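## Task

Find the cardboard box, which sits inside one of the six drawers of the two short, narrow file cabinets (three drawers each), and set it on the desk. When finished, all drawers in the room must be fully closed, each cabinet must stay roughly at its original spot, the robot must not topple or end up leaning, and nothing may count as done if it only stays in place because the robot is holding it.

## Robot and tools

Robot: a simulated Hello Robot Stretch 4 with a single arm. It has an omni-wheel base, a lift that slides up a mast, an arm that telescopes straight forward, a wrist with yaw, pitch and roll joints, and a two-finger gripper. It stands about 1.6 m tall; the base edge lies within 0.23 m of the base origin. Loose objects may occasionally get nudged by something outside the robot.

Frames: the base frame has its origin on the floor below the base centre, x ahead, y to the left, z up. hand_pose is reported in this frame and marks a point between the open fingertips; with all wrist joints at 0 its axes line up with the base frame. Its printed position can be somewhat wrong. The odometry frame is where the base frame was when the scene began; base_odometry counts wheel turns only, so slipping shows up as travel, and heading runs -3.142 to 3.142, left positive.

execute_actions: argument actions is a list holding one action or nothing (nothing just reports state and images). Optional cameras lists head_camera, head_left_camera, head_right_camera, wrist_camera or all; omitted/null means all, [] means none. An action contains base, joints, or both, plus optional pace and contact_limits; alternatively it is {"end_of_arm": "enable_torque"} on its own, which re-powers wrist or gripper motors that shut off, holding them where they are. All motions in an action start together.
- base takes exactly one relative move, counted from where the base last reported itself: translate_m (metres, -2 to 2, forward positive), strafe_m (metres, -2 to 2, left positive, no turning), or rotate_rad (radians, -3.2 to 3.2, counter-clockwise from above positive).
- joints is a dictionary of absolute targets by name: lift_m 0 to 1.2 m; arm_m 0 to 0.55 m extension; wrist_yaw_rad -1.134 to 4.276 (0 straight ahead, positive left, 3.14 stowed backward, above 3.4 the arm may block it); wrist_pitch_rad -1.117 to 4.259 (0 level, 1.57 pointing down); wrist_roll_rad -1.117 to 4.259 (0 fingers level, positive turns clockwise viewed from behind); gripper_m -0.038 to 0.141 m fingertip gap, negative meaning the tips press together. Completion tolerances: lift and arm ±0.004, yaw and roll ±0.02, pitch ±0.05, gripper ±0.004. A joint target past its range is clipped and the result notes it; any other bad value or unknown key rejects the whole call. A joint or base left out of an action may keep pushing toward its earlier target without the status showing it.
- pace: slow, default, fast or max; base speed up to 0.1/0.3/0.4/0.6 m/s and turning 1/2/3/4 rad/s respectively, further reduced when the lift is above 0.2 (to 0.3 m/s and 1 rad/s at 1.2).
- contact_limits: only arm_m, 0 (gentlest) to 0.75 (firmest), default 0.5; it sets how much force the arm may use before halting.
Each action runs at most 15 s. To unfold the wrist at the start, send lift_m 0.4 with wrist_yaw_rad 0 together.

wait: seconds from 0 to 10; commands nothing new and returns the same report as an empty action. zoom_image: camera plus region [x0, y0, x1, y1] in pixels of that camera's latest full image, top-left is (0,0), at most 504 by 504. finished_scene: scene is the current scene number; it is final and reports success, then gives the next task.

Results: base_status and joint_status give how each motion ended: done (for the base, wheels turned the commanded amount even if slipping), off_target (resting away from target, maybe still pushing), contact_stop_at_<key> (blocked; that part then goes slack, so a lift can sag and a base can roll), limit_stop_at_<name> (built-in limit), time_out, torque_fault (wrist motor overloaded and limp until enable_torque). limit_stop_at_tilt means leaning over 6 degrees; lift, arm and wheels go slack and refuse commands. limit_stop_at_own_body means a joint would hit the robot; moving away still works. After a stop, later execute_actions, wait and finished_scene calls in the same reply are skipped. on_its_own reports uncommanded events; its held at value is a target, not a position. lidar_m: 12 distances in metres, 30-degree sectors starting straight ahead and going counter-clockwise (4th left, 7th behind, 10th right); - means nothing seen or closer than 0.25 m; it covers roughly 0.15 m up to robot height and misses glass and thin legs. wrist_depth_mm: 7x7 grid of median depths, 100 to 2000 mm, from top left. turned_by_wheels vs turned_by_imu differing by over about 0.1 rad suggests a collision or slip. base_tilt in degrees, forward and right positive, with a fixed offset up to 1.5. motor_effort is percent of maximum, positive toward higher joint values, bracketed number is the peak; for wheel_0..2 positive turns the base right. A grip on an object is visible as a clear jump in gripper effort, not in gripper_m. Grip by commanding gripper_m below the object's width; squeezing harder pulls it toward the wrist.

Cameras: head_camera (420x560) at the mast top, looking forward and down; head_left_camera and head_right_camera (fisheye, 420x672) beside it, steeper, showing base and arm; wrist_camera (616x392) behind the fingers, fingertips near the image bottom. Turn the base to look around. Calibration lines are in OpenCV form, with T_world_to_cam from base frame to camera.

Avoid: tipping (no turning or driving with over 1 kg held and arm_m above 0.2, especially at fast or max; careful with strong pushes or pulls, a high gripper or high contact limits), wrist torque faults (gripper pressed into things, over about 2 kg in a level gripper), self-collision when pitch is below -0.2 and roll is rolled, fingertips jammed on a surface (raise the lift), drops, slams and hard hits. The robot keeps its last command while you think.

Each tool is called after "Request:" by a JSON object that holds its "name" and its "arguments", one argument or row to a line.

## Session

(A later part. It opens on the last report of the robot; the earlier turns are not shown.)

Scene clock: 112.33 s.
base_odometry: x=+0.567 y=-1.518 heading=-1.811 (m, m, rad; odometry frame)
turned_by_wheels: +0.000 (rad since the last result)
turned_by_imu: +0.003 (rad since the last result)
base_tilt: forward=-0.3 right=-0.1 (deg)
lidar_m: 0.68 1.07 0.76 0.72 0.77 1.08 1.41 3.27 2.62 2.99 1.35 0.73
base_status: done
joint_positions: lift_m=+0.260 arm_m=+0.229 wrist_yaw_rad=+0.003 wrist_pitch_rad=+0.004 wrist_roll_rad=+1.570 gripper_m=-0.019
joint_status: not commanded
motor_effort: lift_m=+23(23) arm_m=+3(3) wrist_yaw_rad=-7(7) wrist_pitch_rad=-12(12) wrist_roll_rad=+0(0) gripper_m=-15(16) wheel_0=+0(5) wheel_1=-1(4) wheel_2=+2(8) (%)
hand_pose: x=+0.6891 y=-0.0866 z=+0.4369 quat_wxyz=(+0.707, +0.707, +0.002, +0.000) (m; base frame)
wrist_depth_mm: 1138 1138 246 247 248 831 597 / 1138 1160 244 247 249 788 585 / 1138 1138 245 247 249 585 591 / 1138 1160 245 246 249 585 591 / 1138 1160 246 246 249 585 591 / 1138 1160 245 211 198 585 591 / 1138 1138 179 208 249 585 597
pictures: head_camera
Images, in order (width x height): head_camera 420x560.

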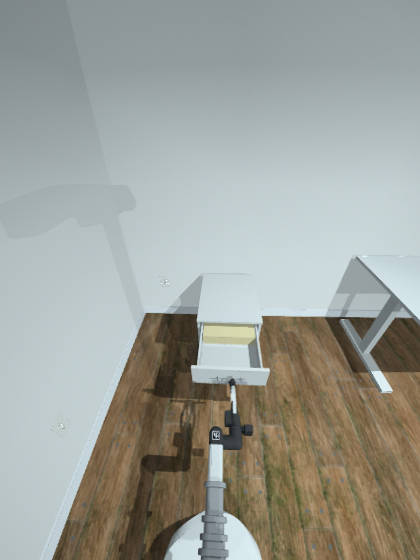

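Request:
{"name": "execute_actions", "arguments": {
  "actions": [
    {"base":{"translate_m":0.327},"pace":"slow"}
  ],
  "cameras": []
}}

Request:
{"name": "execute_actions", "arguments": {
  "actions": [
    {"joints":{"gripper_m":0.07}}
  ],
  "cameras": []
}}

Request:
{"name": "execute_actions", "arguments": {
  "actions": [
    {"joints":{"arm_m":0.1}}
  ],
  "cameras": []
}}

Request:
{"name": "execute_actions", "arguments": {
  "actions": [
    {"joints":{"lift_m":0.103}}
  ],
  "cameras": []
}}

Request:
{"name": "execute_actions", "arguments": {
  "actions": [
    {"joints":{"arm_m":0.224}}
  ],
  "cameras": ["wrist_camera"]
}}

Request:
{"name": "execute_actions", "arguments": {
  "actions": [
    {"joints":{"gripper_m":-0.02}}
  ],
  "cameras": []
}}

Request:
{"name": "execute_actions", "arguments": {
  "actions": [
    {"base":{"translate_m":-0.32},"pace":"slow"}
  ],
  "cameras": ["head_camera"]
}}

Scene clock: 120.30 s.
base_odometry: x=+0.490 y=-1.835 heading=-1.811 (m, m, rad; odometry frame)
turned_by_wheels: +0.000 (rad since the last result)
turned_by_imu: +0.002 (rad since the last result)
base_tilt: forward=-0.3 right=-0.1 (deg)
lidar_m: 0.66 1.06 0.76 0.73 0.78 1.05 1.72 3.62 2.76 1.98 1.17 0.72
base_status: done
joint_positions: lift_m=+0.260 arm_m=+0.229 wrist_yaw_rad=-0.002 wrist_pitch_rad=+0.004 wrist_roll_rad=+1.570 gripper_m=-0.020
joint_status: not commanded
motor_effort: lift_m=+23(23) arm_m=+3(3) wrist_yaw_rad=+6(7) wrist_pitch_rad=-12(12) wrist_roll_rad=+0(0) gripper_m=-13(22) wheel_0=+3(6) wheel_1=+2(5) wheel_2=-4(1) (%)
hand_pose: x=+0.6887 y=-0.0880 z=+0.4369 quat_wxyz=(+0.707, +0.707, +0.001, -0.002) (m; base frame)
wrist_depth_mm: 820 820 245 246 248 250 - / 809 820 245 245 248 250 251 / 809 809 244 245 247 249 250 / 809 820 243 244 247 249 249 / 809 809 243 244 246 249 249 / 809 809 243 208 204 248 250 / 809 809 180 206 245 247 -
pictures: none
No camera images: the call's "cameras" was empty. Leave "cameras" out to get every camera's image.

Scene clock: 121.93 s.
base_odometry: x=+0.490 y=-1.835 heading=-1.811 (m, m, rad; odometry frame)
turned_by_wheels: +0.000 (rad since the last result)
turned_by_imu: +0.001 (rad since the last result)
base_tilt: forward=-0.3 right=-0.1 (deg)
lidar_m: 0.66 1.05 0.76 0.74 0.77 1.05 1.72 3.63 2.79 1.98 1.18 0.73
base_status: not commanded
joint_positions: lift_m=+0.260 arm_m=+0.229 wrist_yaw_rad=-0.001 wrist_pitch_rad=+0.005 wrist_roll_rad=+1.570 gripper_m=+0.070
joint_status: all done
motor_effort: lift_m=+23(23) arm_m=+3(3) wrist_yaw_rad=+3(7) wrist_pitch_rad=-16(16) wrist_roll_rad=+0(0) gripper_m=+0(17) wheel_0=+2(2) wheel_1=+2(2) wheel_2=-3(4) (%)
hand_pose: x=+0.6888 y=-0.0876 z=+0.4365 quat_wxyz=(+0.707, +0.707, +0.002, -0.002) (m; base frame)
wrist_depth_mm: 809 831 244 246 247 250 - / 809 820 243 246 247 249 251 / 809 820 244 245 247 249 250 / 809 809 244 245 247 249 250 / 809 809 243 244 246 250 250 / 809 809 218 244 212 249 250 / 798 809 243 158 246 248 -
pictures: none
No camera images: the call's "cameras" was empty. Leave "cameras" out to get every camera's image.

Scene clock: 123.37 s.
base_odometry: x=+0.490 y=-1.835 heading=-1.811 (m, m, rad; odometry frame)
turned_by_wheels: +0.000 (rad since the last result)
turned_by_imu: +0.001 (rad since the last result)
base_tilt: forward=-0.3 right=-0.1 (deg)
lidar_m: 0.66 1.06 0.76 0.71 0.77 1.06 1.74 3.59 2.77 1.96 1.19 0.71
base_status: not commanded
joint_positions: lift_m=+0.260 arm_m=+0.101 wrist_yaw_rad=+0.000 wrist_pitch_rad=+0.003 wrist_roll_rad=+1.570 gripper_m=+0.070
joint_status: all done
motor_effort: lift_m=+23(23) arm_m=-4(0) wrist_yaw_rad=+1(3) wrist_pitch_rad=-9(16) wrist_roll_rad=+0(0) gripper_m=-2(3) wheel_0=+2(3) wheel_1=+1(1) wheel_2=-2(3) (%)
hand_pose: x=+0.5602 y=-0.0874 z=+0.4373 quat_wxyz=(+0.707, +0.707, +0.001, -0.001) (m; base frame)
wrist_depth_mm: 946 960 946 976 976 820 603 / 946 946 373 377 377 379 382 / 946 960 373 375 375 379 382 / 946 946 375 375 377 379 382 / 946 946 373 375 377 379 379 / 931 946 216 373 212 379 379 / 931 946 370 158 377 377 379
pictures: none
No camera images: the call's "cameras" was empty. Leave "cameras" out to get every camera's image.

Scene clock: 125.10 s.
base_odometry: x=+0.490 y=-1.835 heading=-1.811 (m, m, rad; odometry frame)
turned_by_wheels: +0.000 (rad since the last result)
turned_by_imu: +0.001 (rad since the last result)
base_tilt: forward=-0.3 right=-0.1 (deg)
lidar_m: 0.65 1.07 0.76 0.73 0.76 1.06 1.71 3.64 2.77 1.97 1.18 0.71
base_status: not commanded
joint_positions: lift_m=+0.103 arm_m=+0.101 wrist_yaw_rad=+0.000 wrist_pitch_rad=+0.003 wrist_roll_rad=+1.570 gripper_m=+0.070
joint_status: all done
motor_effort: lift_m=+18(21) arm_m=-4(4) wrist_yaw_rad=+1(1) wrist_pitch_rad=-9(8) wrist_roll_rad=-1(0) gripper_m=-2(2) wheel_0=+2(2) wheel_1=+1(1) wheel_2=-2(2) (%)
hand_pose: x=+0.5602 y=-0.0874 z=+0.2807 quat_wxyz=(+0.707, +0.707, +0.001, -0.001) (m; base frame)
wrist_depth_mm: 946 946 960 976 960 530 387 / 946 370 373 377 377 384 394 / 931 368 373 375 377 379 402 / 946 368 373 373 377 379 394 / 931 370 370 373 377 379 407 / 931 368 216 375 213 377 407 / 917 366 370 157 375 379 407
pictures: none
No camera images: the call's "cameras" was empty. Leave "cameras" out to get every camera's image.

Scene clock: 126.50 s.
base_odometry: x=+0.490 y=-1.835 heading=-1.811 (m, m, rad; odometry frame)
turned_by_wheels: +0.000 (rad since the last result)
turned_by_imu: +0.001 (rad since the last result)
base_tilt: forward=-0.3 right=-0.1 (deg)
lidar_m: 0.67 1.06 0.78 0.73 0.77 1.07 1.71 3.64 2.76 1.97 1.20 0.72
base_status: not commanded
joint_positions: lift_m=+0.103 arm_m=+0.223 wrist_yaw_rad=+0.000 wrist_pitch_rad=+0.003 wrist_roll_rad=+1.570 gripper_m=+0.070
joint_status: all done
motor_effort: lift_m=+17(18) arm_m=+5(8) wrist_yaw_rad=+1(2) wrist_pitch_rad=-9(9) wrist_roll_rad=+0(0) gripper_m=-2(4) wheel_0=+2(2) wheel_1=+1(1) wheel_2=-2(2) (%)
hand_pose: x=+0.6826 y=-0.0874 z=+0.2807 quat_wxyz=(+0.707, +0.707, +0.001, -0.001) (m; base frame)
wrist_depth_mm: 246 248 250 251 254 255 - / 247 248 250 251 253 255 256 / 247 248 250 251 253 255 256 / 245 248 249 251 253 255 227 / 245 247 249 250 252 254 255 / 245 247 216 250 211 254 256 / 230 246 248 157 252 254 -
pictures: wrist_camera
camera_calibration (this result's frames):
wrist_camera: T_world_to_cam=[[0.00217394, 0.0206926, -0.999784, 0.287959], [0.0363776, 0.999123, 0.0207581, 0.122517], [0.999336, -0.0364149, 0.00141928, -0.463298], [0, 0, 0, 1]] pos_world=[0.457908, -0.145239, 0.286011]
Images, in order (width x height): wrist_camera 616x392.

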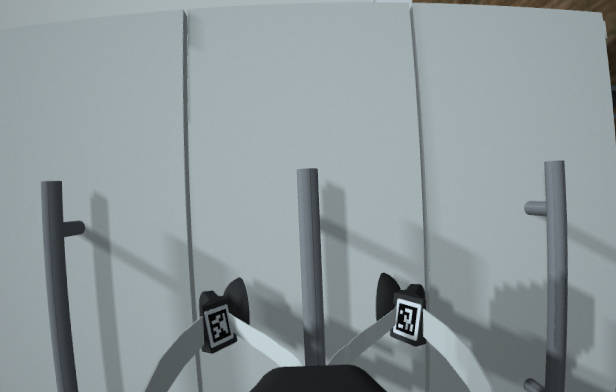

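Scene clock: 128.13 s.
base_odometry: x=+0.490 y=-1.835 heading=-1.811 (m, m, rad; odometry frame)
turned_by_wheels: +0.000 (rad since the last result)
turned_by_imu: +0.001 (rad since the last result)
base_tilt: forward=-0.3 right=-0.1 (deg)
lidar_m: 0.67 1.06 0.74 0.73 0.76 1.07 1.72 3.63 2.72 1.97 1.19 0.72
base_status: not commanded
joint_positions: lift_m=+0.103 arm_m=+0.223 wrist_yaw_rad=+0.001 wrist_pitch_rad=+0.003 wrist_roll_rad=+1.570 gripper_m=-0.019
joint_status: all done
motor_effort: lift_m=+18(18) arm_m=+4(5) wrist_yaw_rad=-1(2) wrist_pitch_rad=-8(9) wrist_roll_rad=+0(0) gripper_m=-16(17) wheel_0=+1(2) wheel_1=+1(1) wheel_2=-1(2) (%)
hand_pose: x=+0.6829 y=-0.0872 z=+0.2807 quat_wxyz=(+0.707, +0.707, +0.001, -0.001) (m; base frame)
wrist_depth_mm: 246 248 246 247 249 254 - / 246 248 245 247 247 254 256 / 246 248 245 246 248 254 255 / 245 247 245 245 247 253 226 / 245 247 244 245 247 254 255 / 244 246 244 211 247 253 255 / 230 246 179 211 247 253 -
pictures: none
No camera images: the call's "cameras" was empty. Leave "cameras" out to get every camera's image.

Scene clock: 132.63 s.
base_odometry: x=+0.566 y=-1.525 heading=-1.810 (m, m, rad; odometry frame)
turned_by_wheels: +0.000 (rad since the last result)
turned_by_imu: +0.004 (rad since the last result)
base_tilt: forward=-0.3 right=-0.1 (deg)
lidar_m: 0.67 1.06 0.77 0.72 0.76 1.08 1.40 3.30 2.63 2.99 1.35 0.71
base_status: done
joint_positions: lift_m=+0.103 arm_m=+0.223 wrist_yaw_rad=+0.003 wrist_pitch_rad=+0.003 wrist_roll_rad=+1.570 gripper_m=-0.019
joint_status: not commanded
motor_effort: lift_m=+18(18) arm_m=+3(3) wrist_yaw_rad=-8(8) wrist_pitch_rad=-9(9) wrist_roll_rad=+1(1) gripper_m=-16(17) wheel_0=+2(6) wheel_1=+0(5) wheel_2=+3(7) (%)
hand_pose: x=+0.6831 y=-0.0865 z=+0.2807 quat_wxyz=(+0.707, +0.707, +0.002, +0.000) (m; base frame)
wrist_depth_mm: 1138 1138 243 244 247 525 382 / 1138 1160 243 245 247 539 392 / 1138 1138 244 245 246 544 399 / 1138 1138 244 246 246 559 404 / 1138 1138 243 244 247 564 407 / 1138 1138 243 211 246 569 407 / 1118 1138 180 207 246 455 407
pictures: head_camera
Images, in order (width x height): head_camera 420x560.

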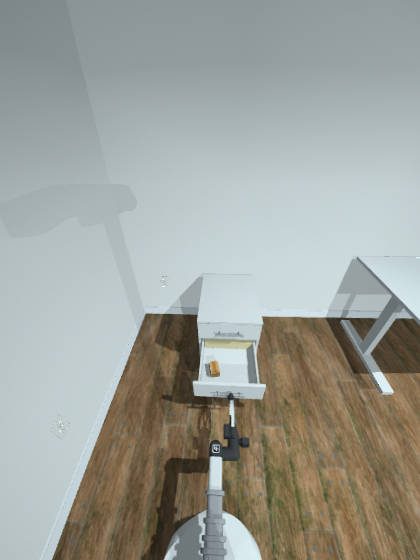

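Request:
{"name": "execute_actions", "arguments": {
  "actions": [
    {"joints":{"gripper_m":0.07}}
  ],
  "cameras": []
}}

Request:
{"name": "execute_actions", "arguments": {
  "actions": [
    {"joints":{"arm_m":0.15}}
  ],
  "cameras": []
}}

Request:
{"name": "execute_actions", "arguments": {
  "actions": [
    {"joints":{"lift_m":0.55,"wrist_pitch_rad":1.57,"wrist_roll_rad":0,"gripper_m":0.1}}
  ],
  "cameras": []
}}

Request:
{"name": "execute_actions", "arguments": {
  "actions": [
    {"joints":{"arm_m":0.5},"base":{"translate_m":0.1}}
  ],
  "cameras": ["wrist_camera"]
}}

Scene clock: 138.47 s.
base_odometry: x=+0.566 y=-1.525 heading=-1.810 (m, m, rad; odometry frame)
turned_by_wheels: +0.000 (rad since the last result)
turned_by_imu: +0.002 (rad since the last result)
base_tilt: forward=-0.3 right=-0.1 (deg)
lidar_m: 0.69 1.03 0.77 0.72 0.76 1.07 1.39 3.28 2.62 3.00 1.34 0.74
base_status: not commanded
joint_positions: lift_m=+0.103 arm_m=+0.223 wrist_yaw_rad=+0.000 wrist_pitch_rad=+0.003 wrist_roll_rad=+1.570 gripper_m=+0.070
joint_status: all done
motor_effort: lift_m=+18(18) arm_m=+3(3) wrist_yaw_rad=+0(8) wrist_pitch_rad=-9(8) wrist_roll_rad=+0(0) gripper_m=-2(18) wheel_0=+2(2) wheel_1=+1(0) wheel_2=+3(3) (%)
hand_pose: x=+0.6829 y=-0.0873 z=+0.2807 quat_wxyz=(+0.707, +0.707, +0.001, -0.001) (m; base frame)
wrist_depth_mm: 1160 1160 253 255 256 525 384 / 1138 1160 253 253 255 535 392 / 1160 1138 253 254 255 554 399 / 1138 1160 253 253 256 559 404 / 1160 1138 252 254 254 559 407 / 1138 1138 216 253 211 564 407 / 1138 1118 251 157 255 488 404
pictures: none
No camera images: the call's "cameras" was empty. Leave "cameras" out to get every camera's image.

Scene clock: 139.60 s.
base_odometry: x=+0.566 y=-1.525 heading=-1.810 (m, m, rad; odometry frame)
turned_by_wheels: +0.000 (rad since the last result)
turned_by_imu: +0.000 (rad since the last result)
base_tilt: forward=-0.3 right=-0.1 (deg)
lidar_m: 0.67 1.08 0.76 0.73 0.77 1.04 1.40 3.27 2.64 2.99 1.34 0.72
base_status: not commanded
joint_positions: lift_m=+0.103 arm_m=+0.151 wrist_yaw_rad=+0.000 wrist_pitch_rad=+0.003 wrist_roll_rad=+1.570 gripper_m=+0.070
joint_status: all done
motor_effort: lift_m=+18(18) arm_m=-4(6) wrist_yaw_rad=+1(0) wrist_pitch_rad=-8(8) wrist_roll_rad=+0(0) gripper_m=-3(1) wheel_0=+1(1) wheel_1=+1(1) wheel_2=+2(2) (%)
hand_pose: x=+0.6102 y=-0.0874 z=+0.2807 quat_wxyz=(+0.707, +0.707, +0.001, -0.001) (m; base frame)
wrist_depth_mm: 1205 1229 1229 1255 891 525 387 / 1229 1229 327 327 741 539 392 / 1229 1229 325 327 647 554 402 / 1229 1205 327 327 621 559 402 / 1229 1229 325 327 329 564 407 / 1205 1205 216 325 212 564 410 / 1205 1205 324 157 329 488 407
pictures: none
No camera images: the call's "cameras" was empty. Leave "cameras" out to get every camera's image.

Scene clock: 142.37 s.
base_odometry: x=+0.566 y=-1.525 heading=-1.810 (m, m, rad; odometry frame)
turned_by_wheels: +0.000 (rad since the last result)
turned_by_imu: +0.001 (rad since the last result)
base_tilt: forward=-0.3 right=-0.1 (deg)
lidar_m: 0.68 1.06 0.76 0.72 0.77 1.05 1.39 3.31 2.63 3.00 1.36 0.73
base_status: not commanded
joint_positions: lift_m=+0.550 arm_m=+0.151 wrist_yaw_rad=+0.000 wrist_pitch_rad=+1.570 wrist_roll_rad=+0.000 gripper_m=+0.100
joint_status: all done
motor_effort: lift_m=+23(24) arm_m=-4(4) wrist_yaw_rad=+2(1) wrist_pitch_rad=+0(6) wrist_roll_rad=-2(9) gripper_m=+2(1) wheel_0=+1(2) wheel_1=+1(0) wheel_2=+2(2) (%)
hand_pose: x=+0.3220 y=-0.0874 z=+0.4395 quat_wxyz=(+0.708, +0.000, +0.707, +0.000) (m; base frame)
wrist_depth_mm: 676 676 676 668 668 676 676 / 668 676 668 668 676 668 668 / 676 668 668 668 668 668 668 / 668 668 668 668 668 668 676 / 668 668 668 668 668 676 668 / 661 668 221 661 221 668 668 / 668 661 452 154 661 668 668
pictures: none
No camera images: the call's "cameras" was empty. Leave "cameras" out to get every camera's image.

Scene clock: 144.53 s.
base_odometry: x=+0.542 y=-1.622 heading=-1.810 (m, m, rad; odometry frame)
turned_by_wheels: +0.000 (rad since the last result)
turned_by_imu: +0.001 (rad since the last result)
base_tilt: forward=-0.3 right=-0.1 (deg)
lidar_m: 0.54 1.07 0.76 0.72 0.76 1.06 1.51 3.38 2.68 3.00 1.30 0.62
base_status: done
joint_positions: lift_m=+0.550 arm_m=+0.499 wrist_yaw_rad=+0.000 wrist_pitch_rad=+1.570 wrist_roll_rad=+0.000 gripper_m=+0.100
joint_status: all done
motor_effort: lift_m=+23(23) arm_m=+5(3) wrist_yaw_rad=+0(0) wrist_pitch_rad=+0(1) wrist_roll_rad=-1(1) gripper_m=+1(0) wheel_0=+1(5) wheel_1=+0(3) wheel_2=+0(9) (%)
hand_pose: x=+0.6704 y=-0.0874 z=+0.4395 quat_wxyz=(+0.707, +0.000, +0.707, +0.000) (m; base frame)
wrist_depth_mm: 676 439 452 452 452 668 676 / 668 445 449 449 452 661 668 / 661 449 399 449 449 668 676 / 661 445 445 449 449 668 661 / 676 445 445 449 449 668 668 / 668 349 222 355 221 329 661 / 661 661 668 154 661 661 661
pictures: wrist_camera
camera_calibration (this result's frames):
wrist_camera: T_world_to_cam=[[-0.0215355, -0.999757, -0.00472613, -0.0638887], [-0.999065, 0.0216975, -0.0374071, 0.753981], [0.0375006, 0.00391612, -0.999289, 0.636862], [0, 0, 0, 1]] pos_world=[0.728018, -0.0827267, 0.664311]
Images, in order (width x height): wrist_camera 616x392.

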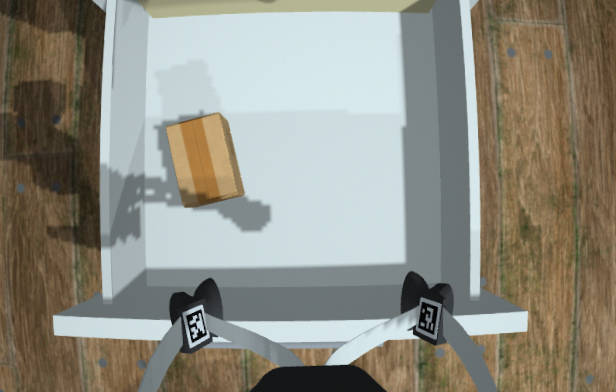

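Request:
{"name": "execute_actions", "arguments": {
  "actions": [
    {"base":{"strafe_m":0.108},"joints":{"wrist_roll_rad":-0.22,"gripper_m":0.085}}
  ],
  "cameras": []
}}

Request:
{"name": "execute_actions", "arguments": {
  "actions": [
    {"base":{"translate_m":0.11}}
  ],
  "cameras": []
}}

Request:
{"name": "execute_actions", "arguments": {
  "actions": [
    {"joints":{"lift_m":0.41}}
  ],
  "cameras": ["wrist_camera"]
}}

Scene clock: 149.00 s.
base_odometry: x=+0.647 y=-1.647 heading=-1.810 (m, m, rad; odometry frame)
turned_by_wheels: +0.000 (rad since the last result)
turned_by_imu: +0.001 (rad since the last result)
base_tilt: forward=-0.4 right=-0.1 (deg)
lidar_m: 0.60 0.90 0.65 0.61 0.65 0.93 1.47 3.39 2.75 3.11 1.36 0.61
base_status: done
joint_positions: lift_m=+0.550 arm_m=+0.499 wrist_yaw_rad=+0.000 wrist_pitch_rad=+1.570 wrist_roll_rad=-0.220 gripper_m=+0.085
joint_status: all done
motor_effort: lift_m=+23(23) arm_m=+4(4) wrist_yaw_rad=+0(1) wrist_pitch_rad=+0(2) wrist_roll_rad=-2(5) gripper_m=+0(1) wheel_0=+0(7) wheel_1=-1(9) wheel_2=-2(2) (%)
hand_pose: x=+0.6704 y=-0.0874 z=+0.4395 quat_wxyz=(+0.703, -0.078, +0.702, +0.078) (m; base frame)
wrist_depth_mm: 668 676 676 449 452 421 394 / 676 668 668 449 445 449 449 / 661 668 661 397 449 445 439 / 676 668 668 445 449 449 421 / 668 668 449 449 449 445 410 / 661 668 216 353 213 445 394 / 654 661 668 154 314 315 343
pictures: none
No camera images: the call's "cameras" was empty. Leave "cameras" out to get every camera's image.

Scene clock: 150.60 s.
base_odometry: x=+0.621 y=-1.754 heading=-1.810 (m, m, rad; odometry frame)
turned_by_wheels: +0.000 (rad since the last result)
turned_by_imu: +0.001 (rad since the last result)
base_tilt: forward=-0.3 right=-0.1 (deg)
lidar_m: 0.48 0.90 0.65 0.63 0.67 0.89 1.58 3.50 2.82 2.51 1.31 0.50
base_status: done
joint_positions: lift_m=+0.550 arm_m=+0.499 wrist_yaw_rad=+0.000 wrist_pitch_rad=+1.570 wrist_roll_rad=-0.220 gripper_m=+0.085
joint_status: not commanded
motor_effort: lift_m=+23(23) arm_m=+4(5) wrist_yaw_rad=+1(1) wrist_pitch_rad=+0(0) wrist_roll_rad=-1(2) gripper_m=-2(1) wheel_0=+0(5) wheel_1=+1(3) wheel_2=+2(7) (%)
hand_pose: x=+0.6705 y=-0.0874 z=+0.4395 quat_wxyz=(+0.703, -0.078, +0.702, +0.078) (m; base frame)
wrist_depth_mm: 676 668 240 215 193 172 - / 668 676 668 307 242 230 211 / 676 668 668 449 449 301 268 / 668 668 668 449 445 449 424 / 661 668 445 397 449 445 410 / 668 668 216 449 214 445 397 / 668 661 404 154 445 439 379
pictures: none
No camera images: the call's "cameras" was empty. Leave "cameras" out to get every camera's image.

Scene clock: 152.27 s.
base_odometry: x=+0.621 y=-1.754 heading=-1.810 (m, m, rad; odometry frame)
turned_by_wheels: +0.000 (rad since the last result)
turned_by_imu: +0.001 (rad since the last result)
base_tilt: forward=-0.3 right=-0.1 (deg)
lidar_m: 0.49 0.90 0.64 0.61 0.64 0.90 1.57 3.48 2.82 2.50 1.32 0.48
base_status: not commanded
joint_positions: lift_m=+0.410 arm_m=+0.499 wrist_yaw_rad=+0.000 wrist_pitch_rad=+1.570 wrist_roll_rad=-0.220 gripper_m=+0.085
joint_status: all done
motor_effort: lift_m=+18(16) arm_m=+5(4) wrist_yaw_rad=+1(0) wrist_pitch_rad=+0(0) wrist_roll_rad=-1(2) gripper_m=-5(1) wheel_0=+0(0) wheel_1=+1(1) wheel_2=+2(2) (%)
hand_pose: x=+0.6705 y=-0.0874 z=+0.2999 quat_wxyz=(+0.703, -0.078, +0.702, +0.078) (m; base frame)
wrist_depth_mm: 530 525 268 274 245 232 - / 530 530 287 307 307 294 265 / 530 525 287 307 307 306 307 / 525 525 307 307 307 307 307 / 525 525 306 256 306 304 306 / 525 521 216 256 214 306 304 / 525 521 304 154 304 304 304
pictures: wrist_camera
camera_calibration (this result's frames):
wrist_camera: T_world_to_cam=[[0.196936, -0.980406, -0.00450917, -0.209397], [-0.979764, -0.196635, -0.0373881, 0.716773], [0.0357689, 0.011781, -0.999291, 0.499195], [0, 0, 0, 1]] pos_world=[0.72565, -0.0702326, 0.524696]
Images, in order (width x height): wrist_camera 616x392.

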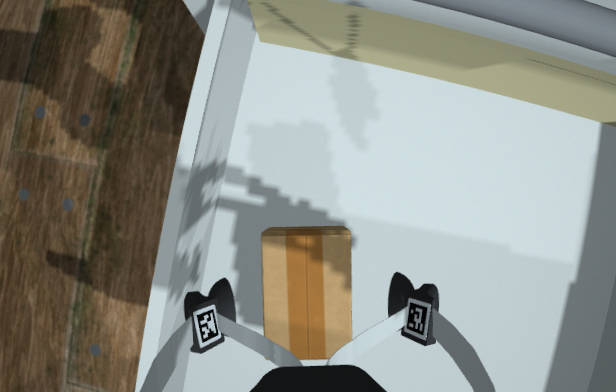

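Request:
{"name": "execute_actions", "arguments": {
  "actions": [
    {"joints":{"lift_m":0.355}}
  ],
  "cameras": []
}}

Request:
{"name": "execute_actions", "arguments": {
  "actions": [
    {"joints":{"gripper_m":0.03}}
  ],
  "cameras": []
}}

Request:
{"name": "execute_actions", "arguments": {
  "actions": [
    {"joints":{"lift_m":1.2,"arm_m":0.55}}
  ],
  "cameras": []
}}

Request:
{"name": "execute_actions", "arguments": {
  "actions": [
    {"base":{"strafe_m":-1.4}}
  ],
  "cameras": ["head_camera","wrist_camera"]
}}

Scene clock: 156.53 s.
base_odometry: x=+0.621 y=-1.754 heading=-1.810 (m, m, rad; odometry frame)
turned_by_wheels: +0.000 (rad since the last result)
turned_by_imu: +0.002 (rad since the last result)
base_tilt: forward=-0.3 right=-0.1 (deg)
lidar_m: 0.48 0.90 0.66 0.62 0.66 0.90 1.57 3.48 2.83 2.51 1.31 0.49
base_status: not commanded
joint_positions: lift_m=+0.355 arm_m=+0.499 wrist_yaw_rad=+0.000 wrist_pitch_rad=+1.570 wrist_roll_rad=-0.220 gripper_m=+0.085
joint_status: all done
motor_effort: lift_m=+18(15) arm_m=+4(4) wrist_yaw_rad=+0(0) wrist_pitch_rad=+0(0) wrist_roll_rad=-1(1) gripper_m=-2(1) wheel_0=+0(0) wheel_1=+1(1) wheel_2=+2(2) (%)
hand_pose: x=+0.6705 y=-0.0874 z=+0.2449 quat_wxyz=(+0.703, -0.078, +0.702, +0.078) (m; base frame)
wrist_depth_mm: 477 473 218 253 244 218 - / 473 473 241 253 252 252 252 / 469 473 252 252 252 251 251 / 473 195 251 252 251 251 251 / 473 193 252 201 250 251 250 / 469 193 207 201 201 250 250 / 469 169 251 154 250 249 -
pictures: none
No camera images: the call's "cameras" was empty. Leave "cameras" out to get every camera's image.

Scene clock: 157.90 s.
base_odometry: x=+0.621 y=-1.754 heading=-1.810 (m, m, rad; odometry frame)
turned_by_wheels: +0.000 (rad since the last result)
turned_by_imu: +0.001 (rad since the last result)
base_tilt: forward=-0.3 right=-0.1 (deg)
lidar_m: 0.47 0.91 0.64 0.62 0.64 0.89 1.59 3.50 2.81 2.51 1.32 0.48
base_status: not commanded
joint_positions: lift_m=+0.355 arm_m=+0.499 wrist_yaw_rad=+0.000 wrist_pitch_rad=+1.570 wrist_roll_rad=-0.220 gripper_m=+0.030
joint_status: all done
motor_effort: lift_m=+18(18) arm_m=+4(5) wrist_yaw_rad=+0(0) wrist_pitch_rad=-1(1) wrist_roll_rad=-1(1) gripper_m=-14(14) wheel_0=+0(0) wheel_1=+1(1) wheel_2=+2(2) (%)
hand_pose: x=+0.6705 y=-0.0874 z=+0.2449 quat_wxyz=(+0.703, -0.078, +0.702, +0.078) (m; base frame)
wrist_depth_mm: 477 473 218 253 246 218 - / 477 473 242 252 253 251 251 / 473 473 252 252 251 250 250 / 469 195 250 251 251 251 250 / 469 193 251 191 251 250 251 / 469 193 205 190 191 249 250 / 469 165 250 190 250 249 -
pictures: none
No camera images: the call's "cameras" was empty. Leave "cameras" out to get every camera's image.

Scene clock: 162.00 s.
base_odometry: x=+0.621 y=-1.754 heading=-1.810 (m, m, rad; odometry frame)
turned_by_wheels: +0.000 (rad since the last result)
turned_by_imu: +0.002 (rad since the last result)
base_tilt: forward=-0.3 right=-0.1 (deg)
lidar_m: 0.49 0.92 0.65 0.61 0.66 0.91 1.58 3.50 2.82 2.52 1.32 0.47
base_status: not commanded
joint_positions: lift_m=+1.200 arm_m=+0.546 wrist_yaw_rad=+0.000 wrist_pitch_rad=+1.570 wrist_roll_rad=-0.220 gripper_m=+0.030
joint_status: all done
joint sent to its limit — the command would take arm_m past its upper limit, so that joint was sent only as far as its limit.
motor_effort: lift_m=+23(24) arm_m=+5(3) wrist_yaw_rad=+1(1) wrist_pitch_rad=+0(1) wrist_roll_rad=-1(2) gripper_m=-16(13) wheel_0=+0(0) wheel_1=+1(1) wheel_2=+1(2) (%)
hand_pose: x=+0.7177 y=-0.0874 z=+1.0895 quat_wxyz=(+0.703, -0.078, +0.702, +0.078) (m; base frame)
wrist_depth_mm: 946 1308 1336 809 798 798 1078 / 976 1336 1336 798 798 1281 1336 / 1008 1336 1336 798 798 1308 1336 / 1060 1336 1336 1098 798 1308 1336 / 1098 1308 1308 191 1118 1336 1366 / 1160 1308 204 190 191 1308 1308 / 1205 1308 1182 190 1336 1308 1336
pictures: none
No camera images: the call's "cameras" was empty. Leave "cameras" out to get every camera's image.

Scene clock: 168.00 s.
base_odometry: x=-0.739 y=-1.422 heading=-1.810 (m, m, rad; odometry frame)
turned_by_wheels: +0.000 (rad since the last result)
turned_by_imu: +0.012 (rad since the last result)
base_tilt: forward=-0.3 right=-0.1 (deg)
lidar_m: 0.57 0.60 1.11 2.03 2.13 2.23 3.43 1.65 1.72 1.70 0.84 0.61
base_status: done
joint_positions: lift_m=+1.200 arm_m=+0.546 wrist_yaw_rad=+0.000 wrist_pitch_rad=+1.570 wrist_roll_rad=-0.220 gripper_m=+0.030
joint_status: not commanded
motor_effort: lift_m=+22(23) arm_m=+5(5) wrist_yaw_rad=+1(1) wrist_pitch_rad=-1(1) wrist_roll_rad=-1(1) gripper_m=-19(15) wheel_0=+1(9) wheel_1=+2(7) wheel_2=+1(0) (%)
hand_pose: x=+0.7177 y=-0.0874 z=+1.0896 quat_wxyz=(+0.703, -0.078, +0.703, +0.078) (m; base frame)
wrist_depth_mm: 1336 1336 597 597 597 597 597 / 1336 1336 597 597 597 597 597 / 1336 1336 603 597 597 597 597 / 1336 597 591 597 597 597 591 / 1336 597 597 191 597 591 591 / 1336 1336 204 191 191 597 591 / 1336 1336 1182 190 1336 591 585
pictures: head_camera, wrist_camera
camera_calibration (this result's frames):
wrist_camera: T_world_to_cam=[[0.196888, -0.980416, -0.00453192, -0.215072], [-0.979778, -0.196587, -0.0372747, 0.792426], [0.0356538, 0.0117792, -0.999295, 1.28668], [0, 0, 0, 1]] pos_world=[0.772871, -0.0702353, 1.31434]
Images, in order (width x height): head_camera 420x560, wrist_camera 616x392.

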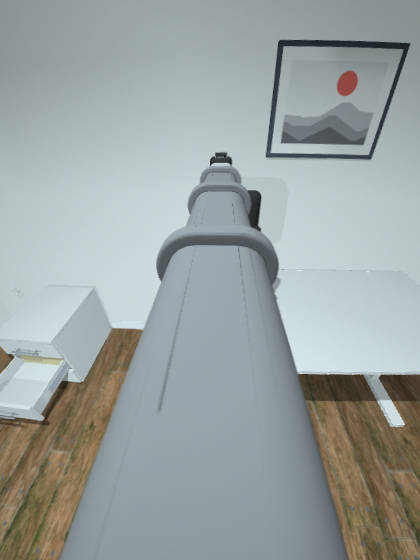

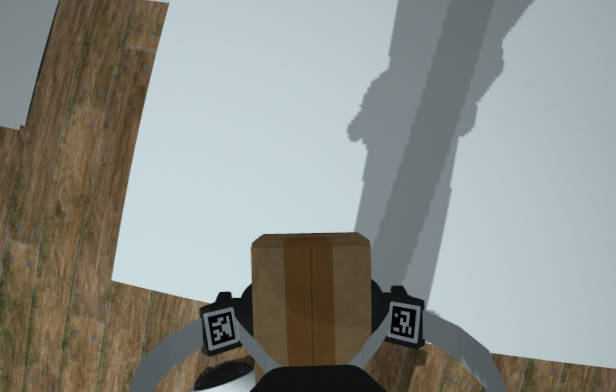

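Request:
{"name": "execute_actions", "arguments": {
  "actions": [
    {"base":{"translate_m":0.12},"joints":{"lift_m":0.862}}
  ],
  "cameras": []
}}

Request:
{"name": "execute_actions", "arguments": {
  "actions": [
    {"joints":{"gripper_m":0.1}}
  ],
  "cameras": []
}}

Request:
{"name": "execute_actions", "arguments": {
  "actions": [
    {"joints":{"lift_m":0.95}}
  ],
  "cameras": ["wrist_camera"]
}}

Request:
{"name": "execute_actions", "arguments": {
  "actions": [
    {"joints":{"arm_m":0.1},"base":{"translate_m":-0.27}}
  ],
  "cameras": []
}}

Request:
{"name": "execute_actions", "arguments": {
  "actions": [
    {"joints":{"lift_m":0.143,"wrist_pitch_rad":0,"wrist_roll_rad":0,"gripper_m":-0.02},"base":{"strafe_m":1.29}}
  ],
  "cameras": ["head_camera"]
}}

Request:
{"name": "execute_actions", "arguments": {
  "actions": [
    {"joints":{"arm_m":0.55},"contact_limits":{"arm_m":0.15},"pace":"slow"}
  ],
  "cameras": ["head_camera"]
}}

Scene clock: 174.07 s.
base_odometry: x=-0.768 y=-1.539 heading=-1.810 (m, m, rad; odometry frame)
turned_by_wheels: +0.000 (rad since the last result)
turned_by_imu: +0.002 (rad since the last result)
base_tilt: forward=-0.3 right=-0.1 (deg)
lidar_m: 0.45 0.49 1.08 2.03 2.10 2.33 3.54 1.74 1.77 1.68 0.67 0.50
base_status: done
joint_positions: lift_m=+0.862 arm_m=+0.547 wrist_yaw_rad=+0.000 wrist_pitch_rad=+1.570 wrist_roll_rad=-0.220 gripper_m=+0.030
joint_status: all done
motor_effort: lift_m=+18(21) arm_m=+4(4) wrist_yaw_rad=+1(1) wrist_pitch_rad=-1(1) wrist_roll_rad=-1(1) gripper_m=-14(15) wheel_0=+0(5) wheel_1=+0(1) wheel_2=+1(9) (%)
hand_pose: x=+0.7177 y=-0.0874 z=+0.7519 quat_wxyz=(+0.703, -0.078, +0.703, +0.078) (m; base frame)
wrist_depth_mm: 258 257 256 256 256 256 - / 257 257 256 256 256 256 255 / 256 255 256 256 255 255 255 / 255 255 256 255 255 254 254 / 255 255 254 191 255 254 253 / 255 254 204 191 191 254 253 / 254 254 253 190 253 253 -
pictures: none
No camera images: the call's "cameras" was empty. Leave "cameras" out to get every camera's image.

Scene clock: 175.60 s.
base_odometry: x=-0.768 y=-1.539 heading=-1.810 (m, m, rad; odometry frame)
turned_by_wheels: +0.000 (rad since the last result)
turned_by_imu: +0.001 (rad since the last result)
base_tilt: forward=-0.3 right=-0.1 (deg)
lidar_m: 0.45 0.47 1.08 2.03 2.12 2.33 3.54 1.75 1.78 1.67 0.67 0.47
base_status: not commanded
joint_positions: lift_m=+0.862 arm_m=+0.547 wrist_yaw_rad=+0.000 wrist_pitch_rad=+1.570 wrist_roll_rad=-0.220 gripper_m=+0.100
joint_status: all done
motor_effort: lift_m=+18(18) arm_m=+4(4) wrist_yaw_rad=+1(1) wrist_pitch_rad=-1(1) wrist_roll_rad=-1(2) gripper_m=-1(15) wheel_0=+0(0) wheel_1=+0(0) wheel_2=+1(1) (%)
hand_pose: x=+0.7177 y=-0.0874 z=+0.7519 quat_wxyz=(+0.703, -0.078, +0.703, +0.078) (m; base frame)
wrist_depth_mm: 257 257 256 256 257 257 - / 257 257 256 256 257 256 255 / 256 256 256 256 256 255 255 / 257 255 255 255 254 255 254 / 255 255 255 204 254 254 254 / 255 255 207 204 205 254 253 / 254 255 253 154 253 253 -
pictures: none
No camera images: the call's "cameras" was empty. Leave "cameras" out to get every camera's image.

Scene clock: 176.97 s.
base_odometry: x=-0.768 y=-1.539 heading=-1.810 (m, m, rad; odometry frame)
turned_by_wheels: +0.000 (rad since the last result)
turned_by_imu: +0.001 (rad since the last result)
base_tilt: forward=-0.3 right=-0.1 (deg)
lidar_m: 0.44 0.48 1.08 2.03 2.12 2.32 3.54 1.74 1.77 1.68 0.68 0.50
base_status: not commanded
joint_positions: lift_m=+0.950 arm_m=+0.547 wrist_yaw_rad=+0.000 wrist_pitch_rad=+1.570 wrist_roll_rad=-0.220 gripper_m=+0.100
joint_status: all done
motor_effort: lift_m=+23(22) arm_m=+5(4) wrist_yaw_rad=+1(1) wrist_pitch_rad=-1(1) wrist_roll_rad=-1(1) gripper_m=+2(1) wheel_0=-1(1) wheel_1=+0(0) wheel_2=+1(1) (%)
hand_pose: x=+0.7177 y=-0.0874 z=+0.8395 quat_wxyz=(+0.703, -0.078, +0.703, +0.078) (m; base frame)
wrist_depth_mm: 345 347 347 345 345 343 343 / 345 345 345 343 345 343 345 / 343 343 343 345 343 343 343 / 343 345 343 343 342 343 342 / 343 343 343 293 342 342 342 / 343 343 221 291 221 342 342 / 342 343 340 154 342 342 338
pictures: wrist_camera
camera_calibration (this result's frames):
wrist_camera: T_world_to_cam=[[0.196888, -0.980416, -0.00453016, -0.216214], [-0.979777, -0.196587, -0.0372835, 0.783151], [0.0356627, 0.0117792, -0.999294, 1.03681], [0, 0, 0, 1]] pos_world=[0.772908, -0.0702353, 1.06429]
Images, in order (width x height): wrist_camera 616x392.

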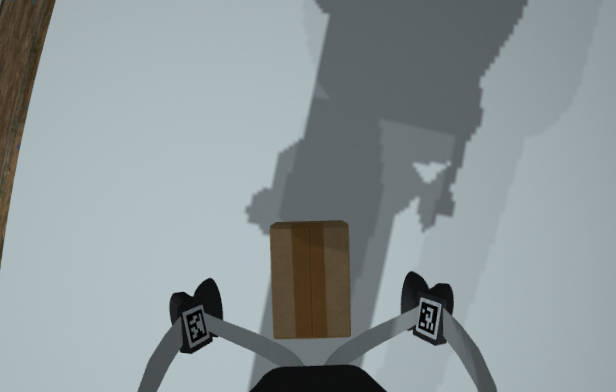

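Scene clock: 179.37 s.
base_odometry: x=-0.704 y=-1.277 heading=-1.810 (m, m, rad; odometry frame)
turned_by_wheels: +0.000 (rad since the last result)
turned_by_imu: +0.001 (rad since the last result)
base_tilt: forward=-0.3 right=-0.1 (deg)
lidar_m: 0.72 0.76 1.22 2.03 2.14 2.23 3.25 1.59 1.55 1.67 1.02 0.75
base_status: done
joint_positions: lift_m=+0.950 arm_m=+0.101 wrist_yaw_rad=+0.000 wrist_pitch_rad=+1.570 wrist_roll_rad=-0.220 gripper_m=+0.100
joint_status: all done
motor_effort: lift_m=+23(23) arm_m=-4(5) wrist_yaw_rad=+1(1) wrist_pitch_rad=-2(2) wrist_roll_rad=-1(1) gripper_m=-2(2) wheel_0=+0(5) wheel_1=-1(5) wheel_2=-2(12) (%)
hand_pose: x=+0.2718 y=-0.0874 z=+0.8395 quat_wxyz=(+0.703, -0.077, +0.703, +0.077) (m; base frame)
wrist_depth_mm: 1078 1078 1078 1098 1098 1078 1078 / 1060 1078 1078 1098 1078 1078 1078 / 1078 1078 1060 1078 1078 1078 1078 / 1078 1098 1078 1078 1078 1060 1060 / 1078 1078 1078 1078 1078 1078 1060 / 1078 1078 222 854 221 1060 1060 / 1078 1078 854 154 1060 1078 1078
pictures: none
No camera images: the call's "cameras" was empty. Leave "cameras" out to get every camera's image.

Scene clock: 185.00 s.
base_odometry: x=+0.549 y=-1.582 heading=-1.810 (m, m, rad; odometry frame)
turned_by_wheels: +0.000 (rad since the last result)
turned_by_imu: -0.003 (rad since the last result)
base_tilt: forward=-0.3 right=-0.1 (deg)
lidar_m: 0.62 1.06 0.77 0.72 0.77 1.07 1.47 3.35 2.66 2.98 1.27 0.66
base_status: done
joint_positions: lift_m=+0.143 arm_m=+0.101 wrist_yaw_rad=+0.000 wrist_pitch_rad=+0.003 wrist_roll_rad=+0.000 gripper_m=-0.020
joint_status: all done
motor_effort: lift_m=+19(20) arm_m=-4(4) wrist_yaw_rad=+1(2) wrist_pitch_rad=-9(15) wrist_roll_rad=+0(6) gripper_m=-9(14) wheel_0=+0(8) wheel_1=+0(8) wheel_2=-1(3) (%)
hand_pose: x=+0.5601 y=-0.0874 z=+0.3205 quat_wxyz=(+1.000, +0.000, +0.001, +0.000) (m; base frame)
wrist_depth_mm: 1229 1255 1229 1229 1229 1205 1229 / 1205 1229 1229 1229 1229 1229 1229 / 1205 1255 647 640 640 1205 1229 / 1205 1255 647 640 634 1229 1205 / 1078 322 320 319 317 314 1205 / 1042 324 320 204 314 314 1042 / 854 322 174 184 314 312 778
pictures: head_camera
Images, in order (width x height): head_camera 420x560.

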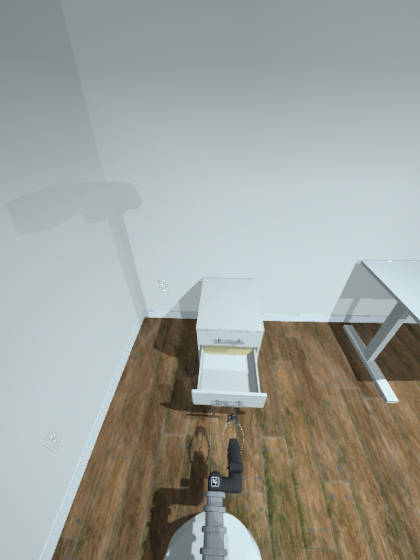

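Scene clock: 190.07 s.
base_odometry: x=+0.549 y=-1.582 heading=-1.810 (m, m, rad; odometry frame)
turned_by_wheels: +0.000 (rad since the last result)
turned_by_imu: +0.002 (rad since the last result)
base_tilt: forward=-0.3 right=+0.0 (deg)
lidar_m: 0.92 1.07 0.77 0.73 0.76 1.08 1.46 3.32 2.65 2.99 1.31 1.02
base_status: not commanded
joint_positions: lift_m=+0.143 arm_m=+0.509 wrist_yaw_rad=-0.004 wrist_pitch_rad=+0.002 wrist_roll_rad=+0.000 gripper_m=-0.020
joint_status: arm_m contact_stop (moved +0.409 of +0.449)
joint sent to its limit — the command would take arm_m past its upper limit, so that joint was sent only as far as its limit.
on_its_own: arm_m is slack since a contact_stop (your +0.550 is given up)
motor_effort: lift_m=+19(19) arm_m=+0(13) wrist_yaw_rad=+12(36) wrist_pitch_rad=-6(9) wrist_roll_rad=+1(1) gripper_m=-12(14) wheel_0=+2(4) wheel_1=+3(4) wheel_2=-5(9) (%)
contact_limits: arm_m 0.15
hand_pose: x=+0.9684 y=-0.0886 z=+0.3209 quat_wxyz=(+1.000, +0.000, +0.001, -0.002) (m; base frame)
wrist_depth_mm: 236 235 232 232 230 229 - / 236 234 233 231 229 229 229 / 234 233 232 231 229 229 228 / 234 234 232 231 229 228 228 / 235 233 232 231 229 229 228 / 234 233 232 204 229 229 228 / 234 232 180 192 198 228 -
pictures: head_camera
Images, in order (width x height): head_camera 420x560.

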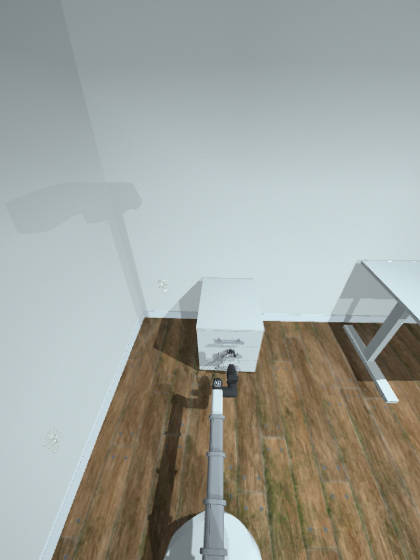

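Request:
{"name": "execute_actions", "arguments": {
  "actions": [
    {"joints":{"arm_m":0.35}}
  ],
  "cameras": []
}}

Request:
{"name": "finished_scene", "arguments": {
  "scene": 2
}}

Scene clock: 192.80 s.
base_odometry: x=+0.549 y=-1.582 heading=-1.810 (m, m, rad; odometry frame)
turned_by_wheels: +0.000 (rad since the last result)
turned_by_imu: +0.001 (rad since the last result)
base_tilt: forward=-0.3 right=-0.1 (deg)
lidar_m: 0.93 1.06 0.76 0.73 0.75 1.08 1.45 3.36 2.65 2.99 1.30 1.02
base_status: not commanded
joint_positions: lift_m=+0.143 arm_m=+0.351 wrist_yaw_rad=+0.000 wrist_pitch_rad=+0.002 wrist_roll_rad=+0.000 gripper_m=-0.020
joint_status: all done
motor_effort: lift_m=+19(19) arm_m=-5(4) wrist_yaw_rad=+1(12) wrist_pitch_rad=-8(7) wrist_roll_rad=+0(0) gripper_m=-18(14) wheel_0=+1(2) wheel_1=+2(3) wheel_2=-2(4) (%)
hand_pose: x=+0.8102 y=-0.0874 z=+0.3207 quat_wxyz=(+1.000, +0.000, +0.001, +0.000) (m; base frame)
wrist_depth_mm: 976 976 991 976 960 960 960 / 991 397 392 392 387 387 960 / 991 394 392 389 387 384 960 / 991 394 392 389 387 387 946 / 991 397 394 387 387 384 960 / 976 397 392 204 387 384 931 / 917 397 173 184 384 384 809
pictures: none
No camera images: the call's "cameras" was empty. Leave "cameras" out to get every camera's image.

The scene is finished: the task was done.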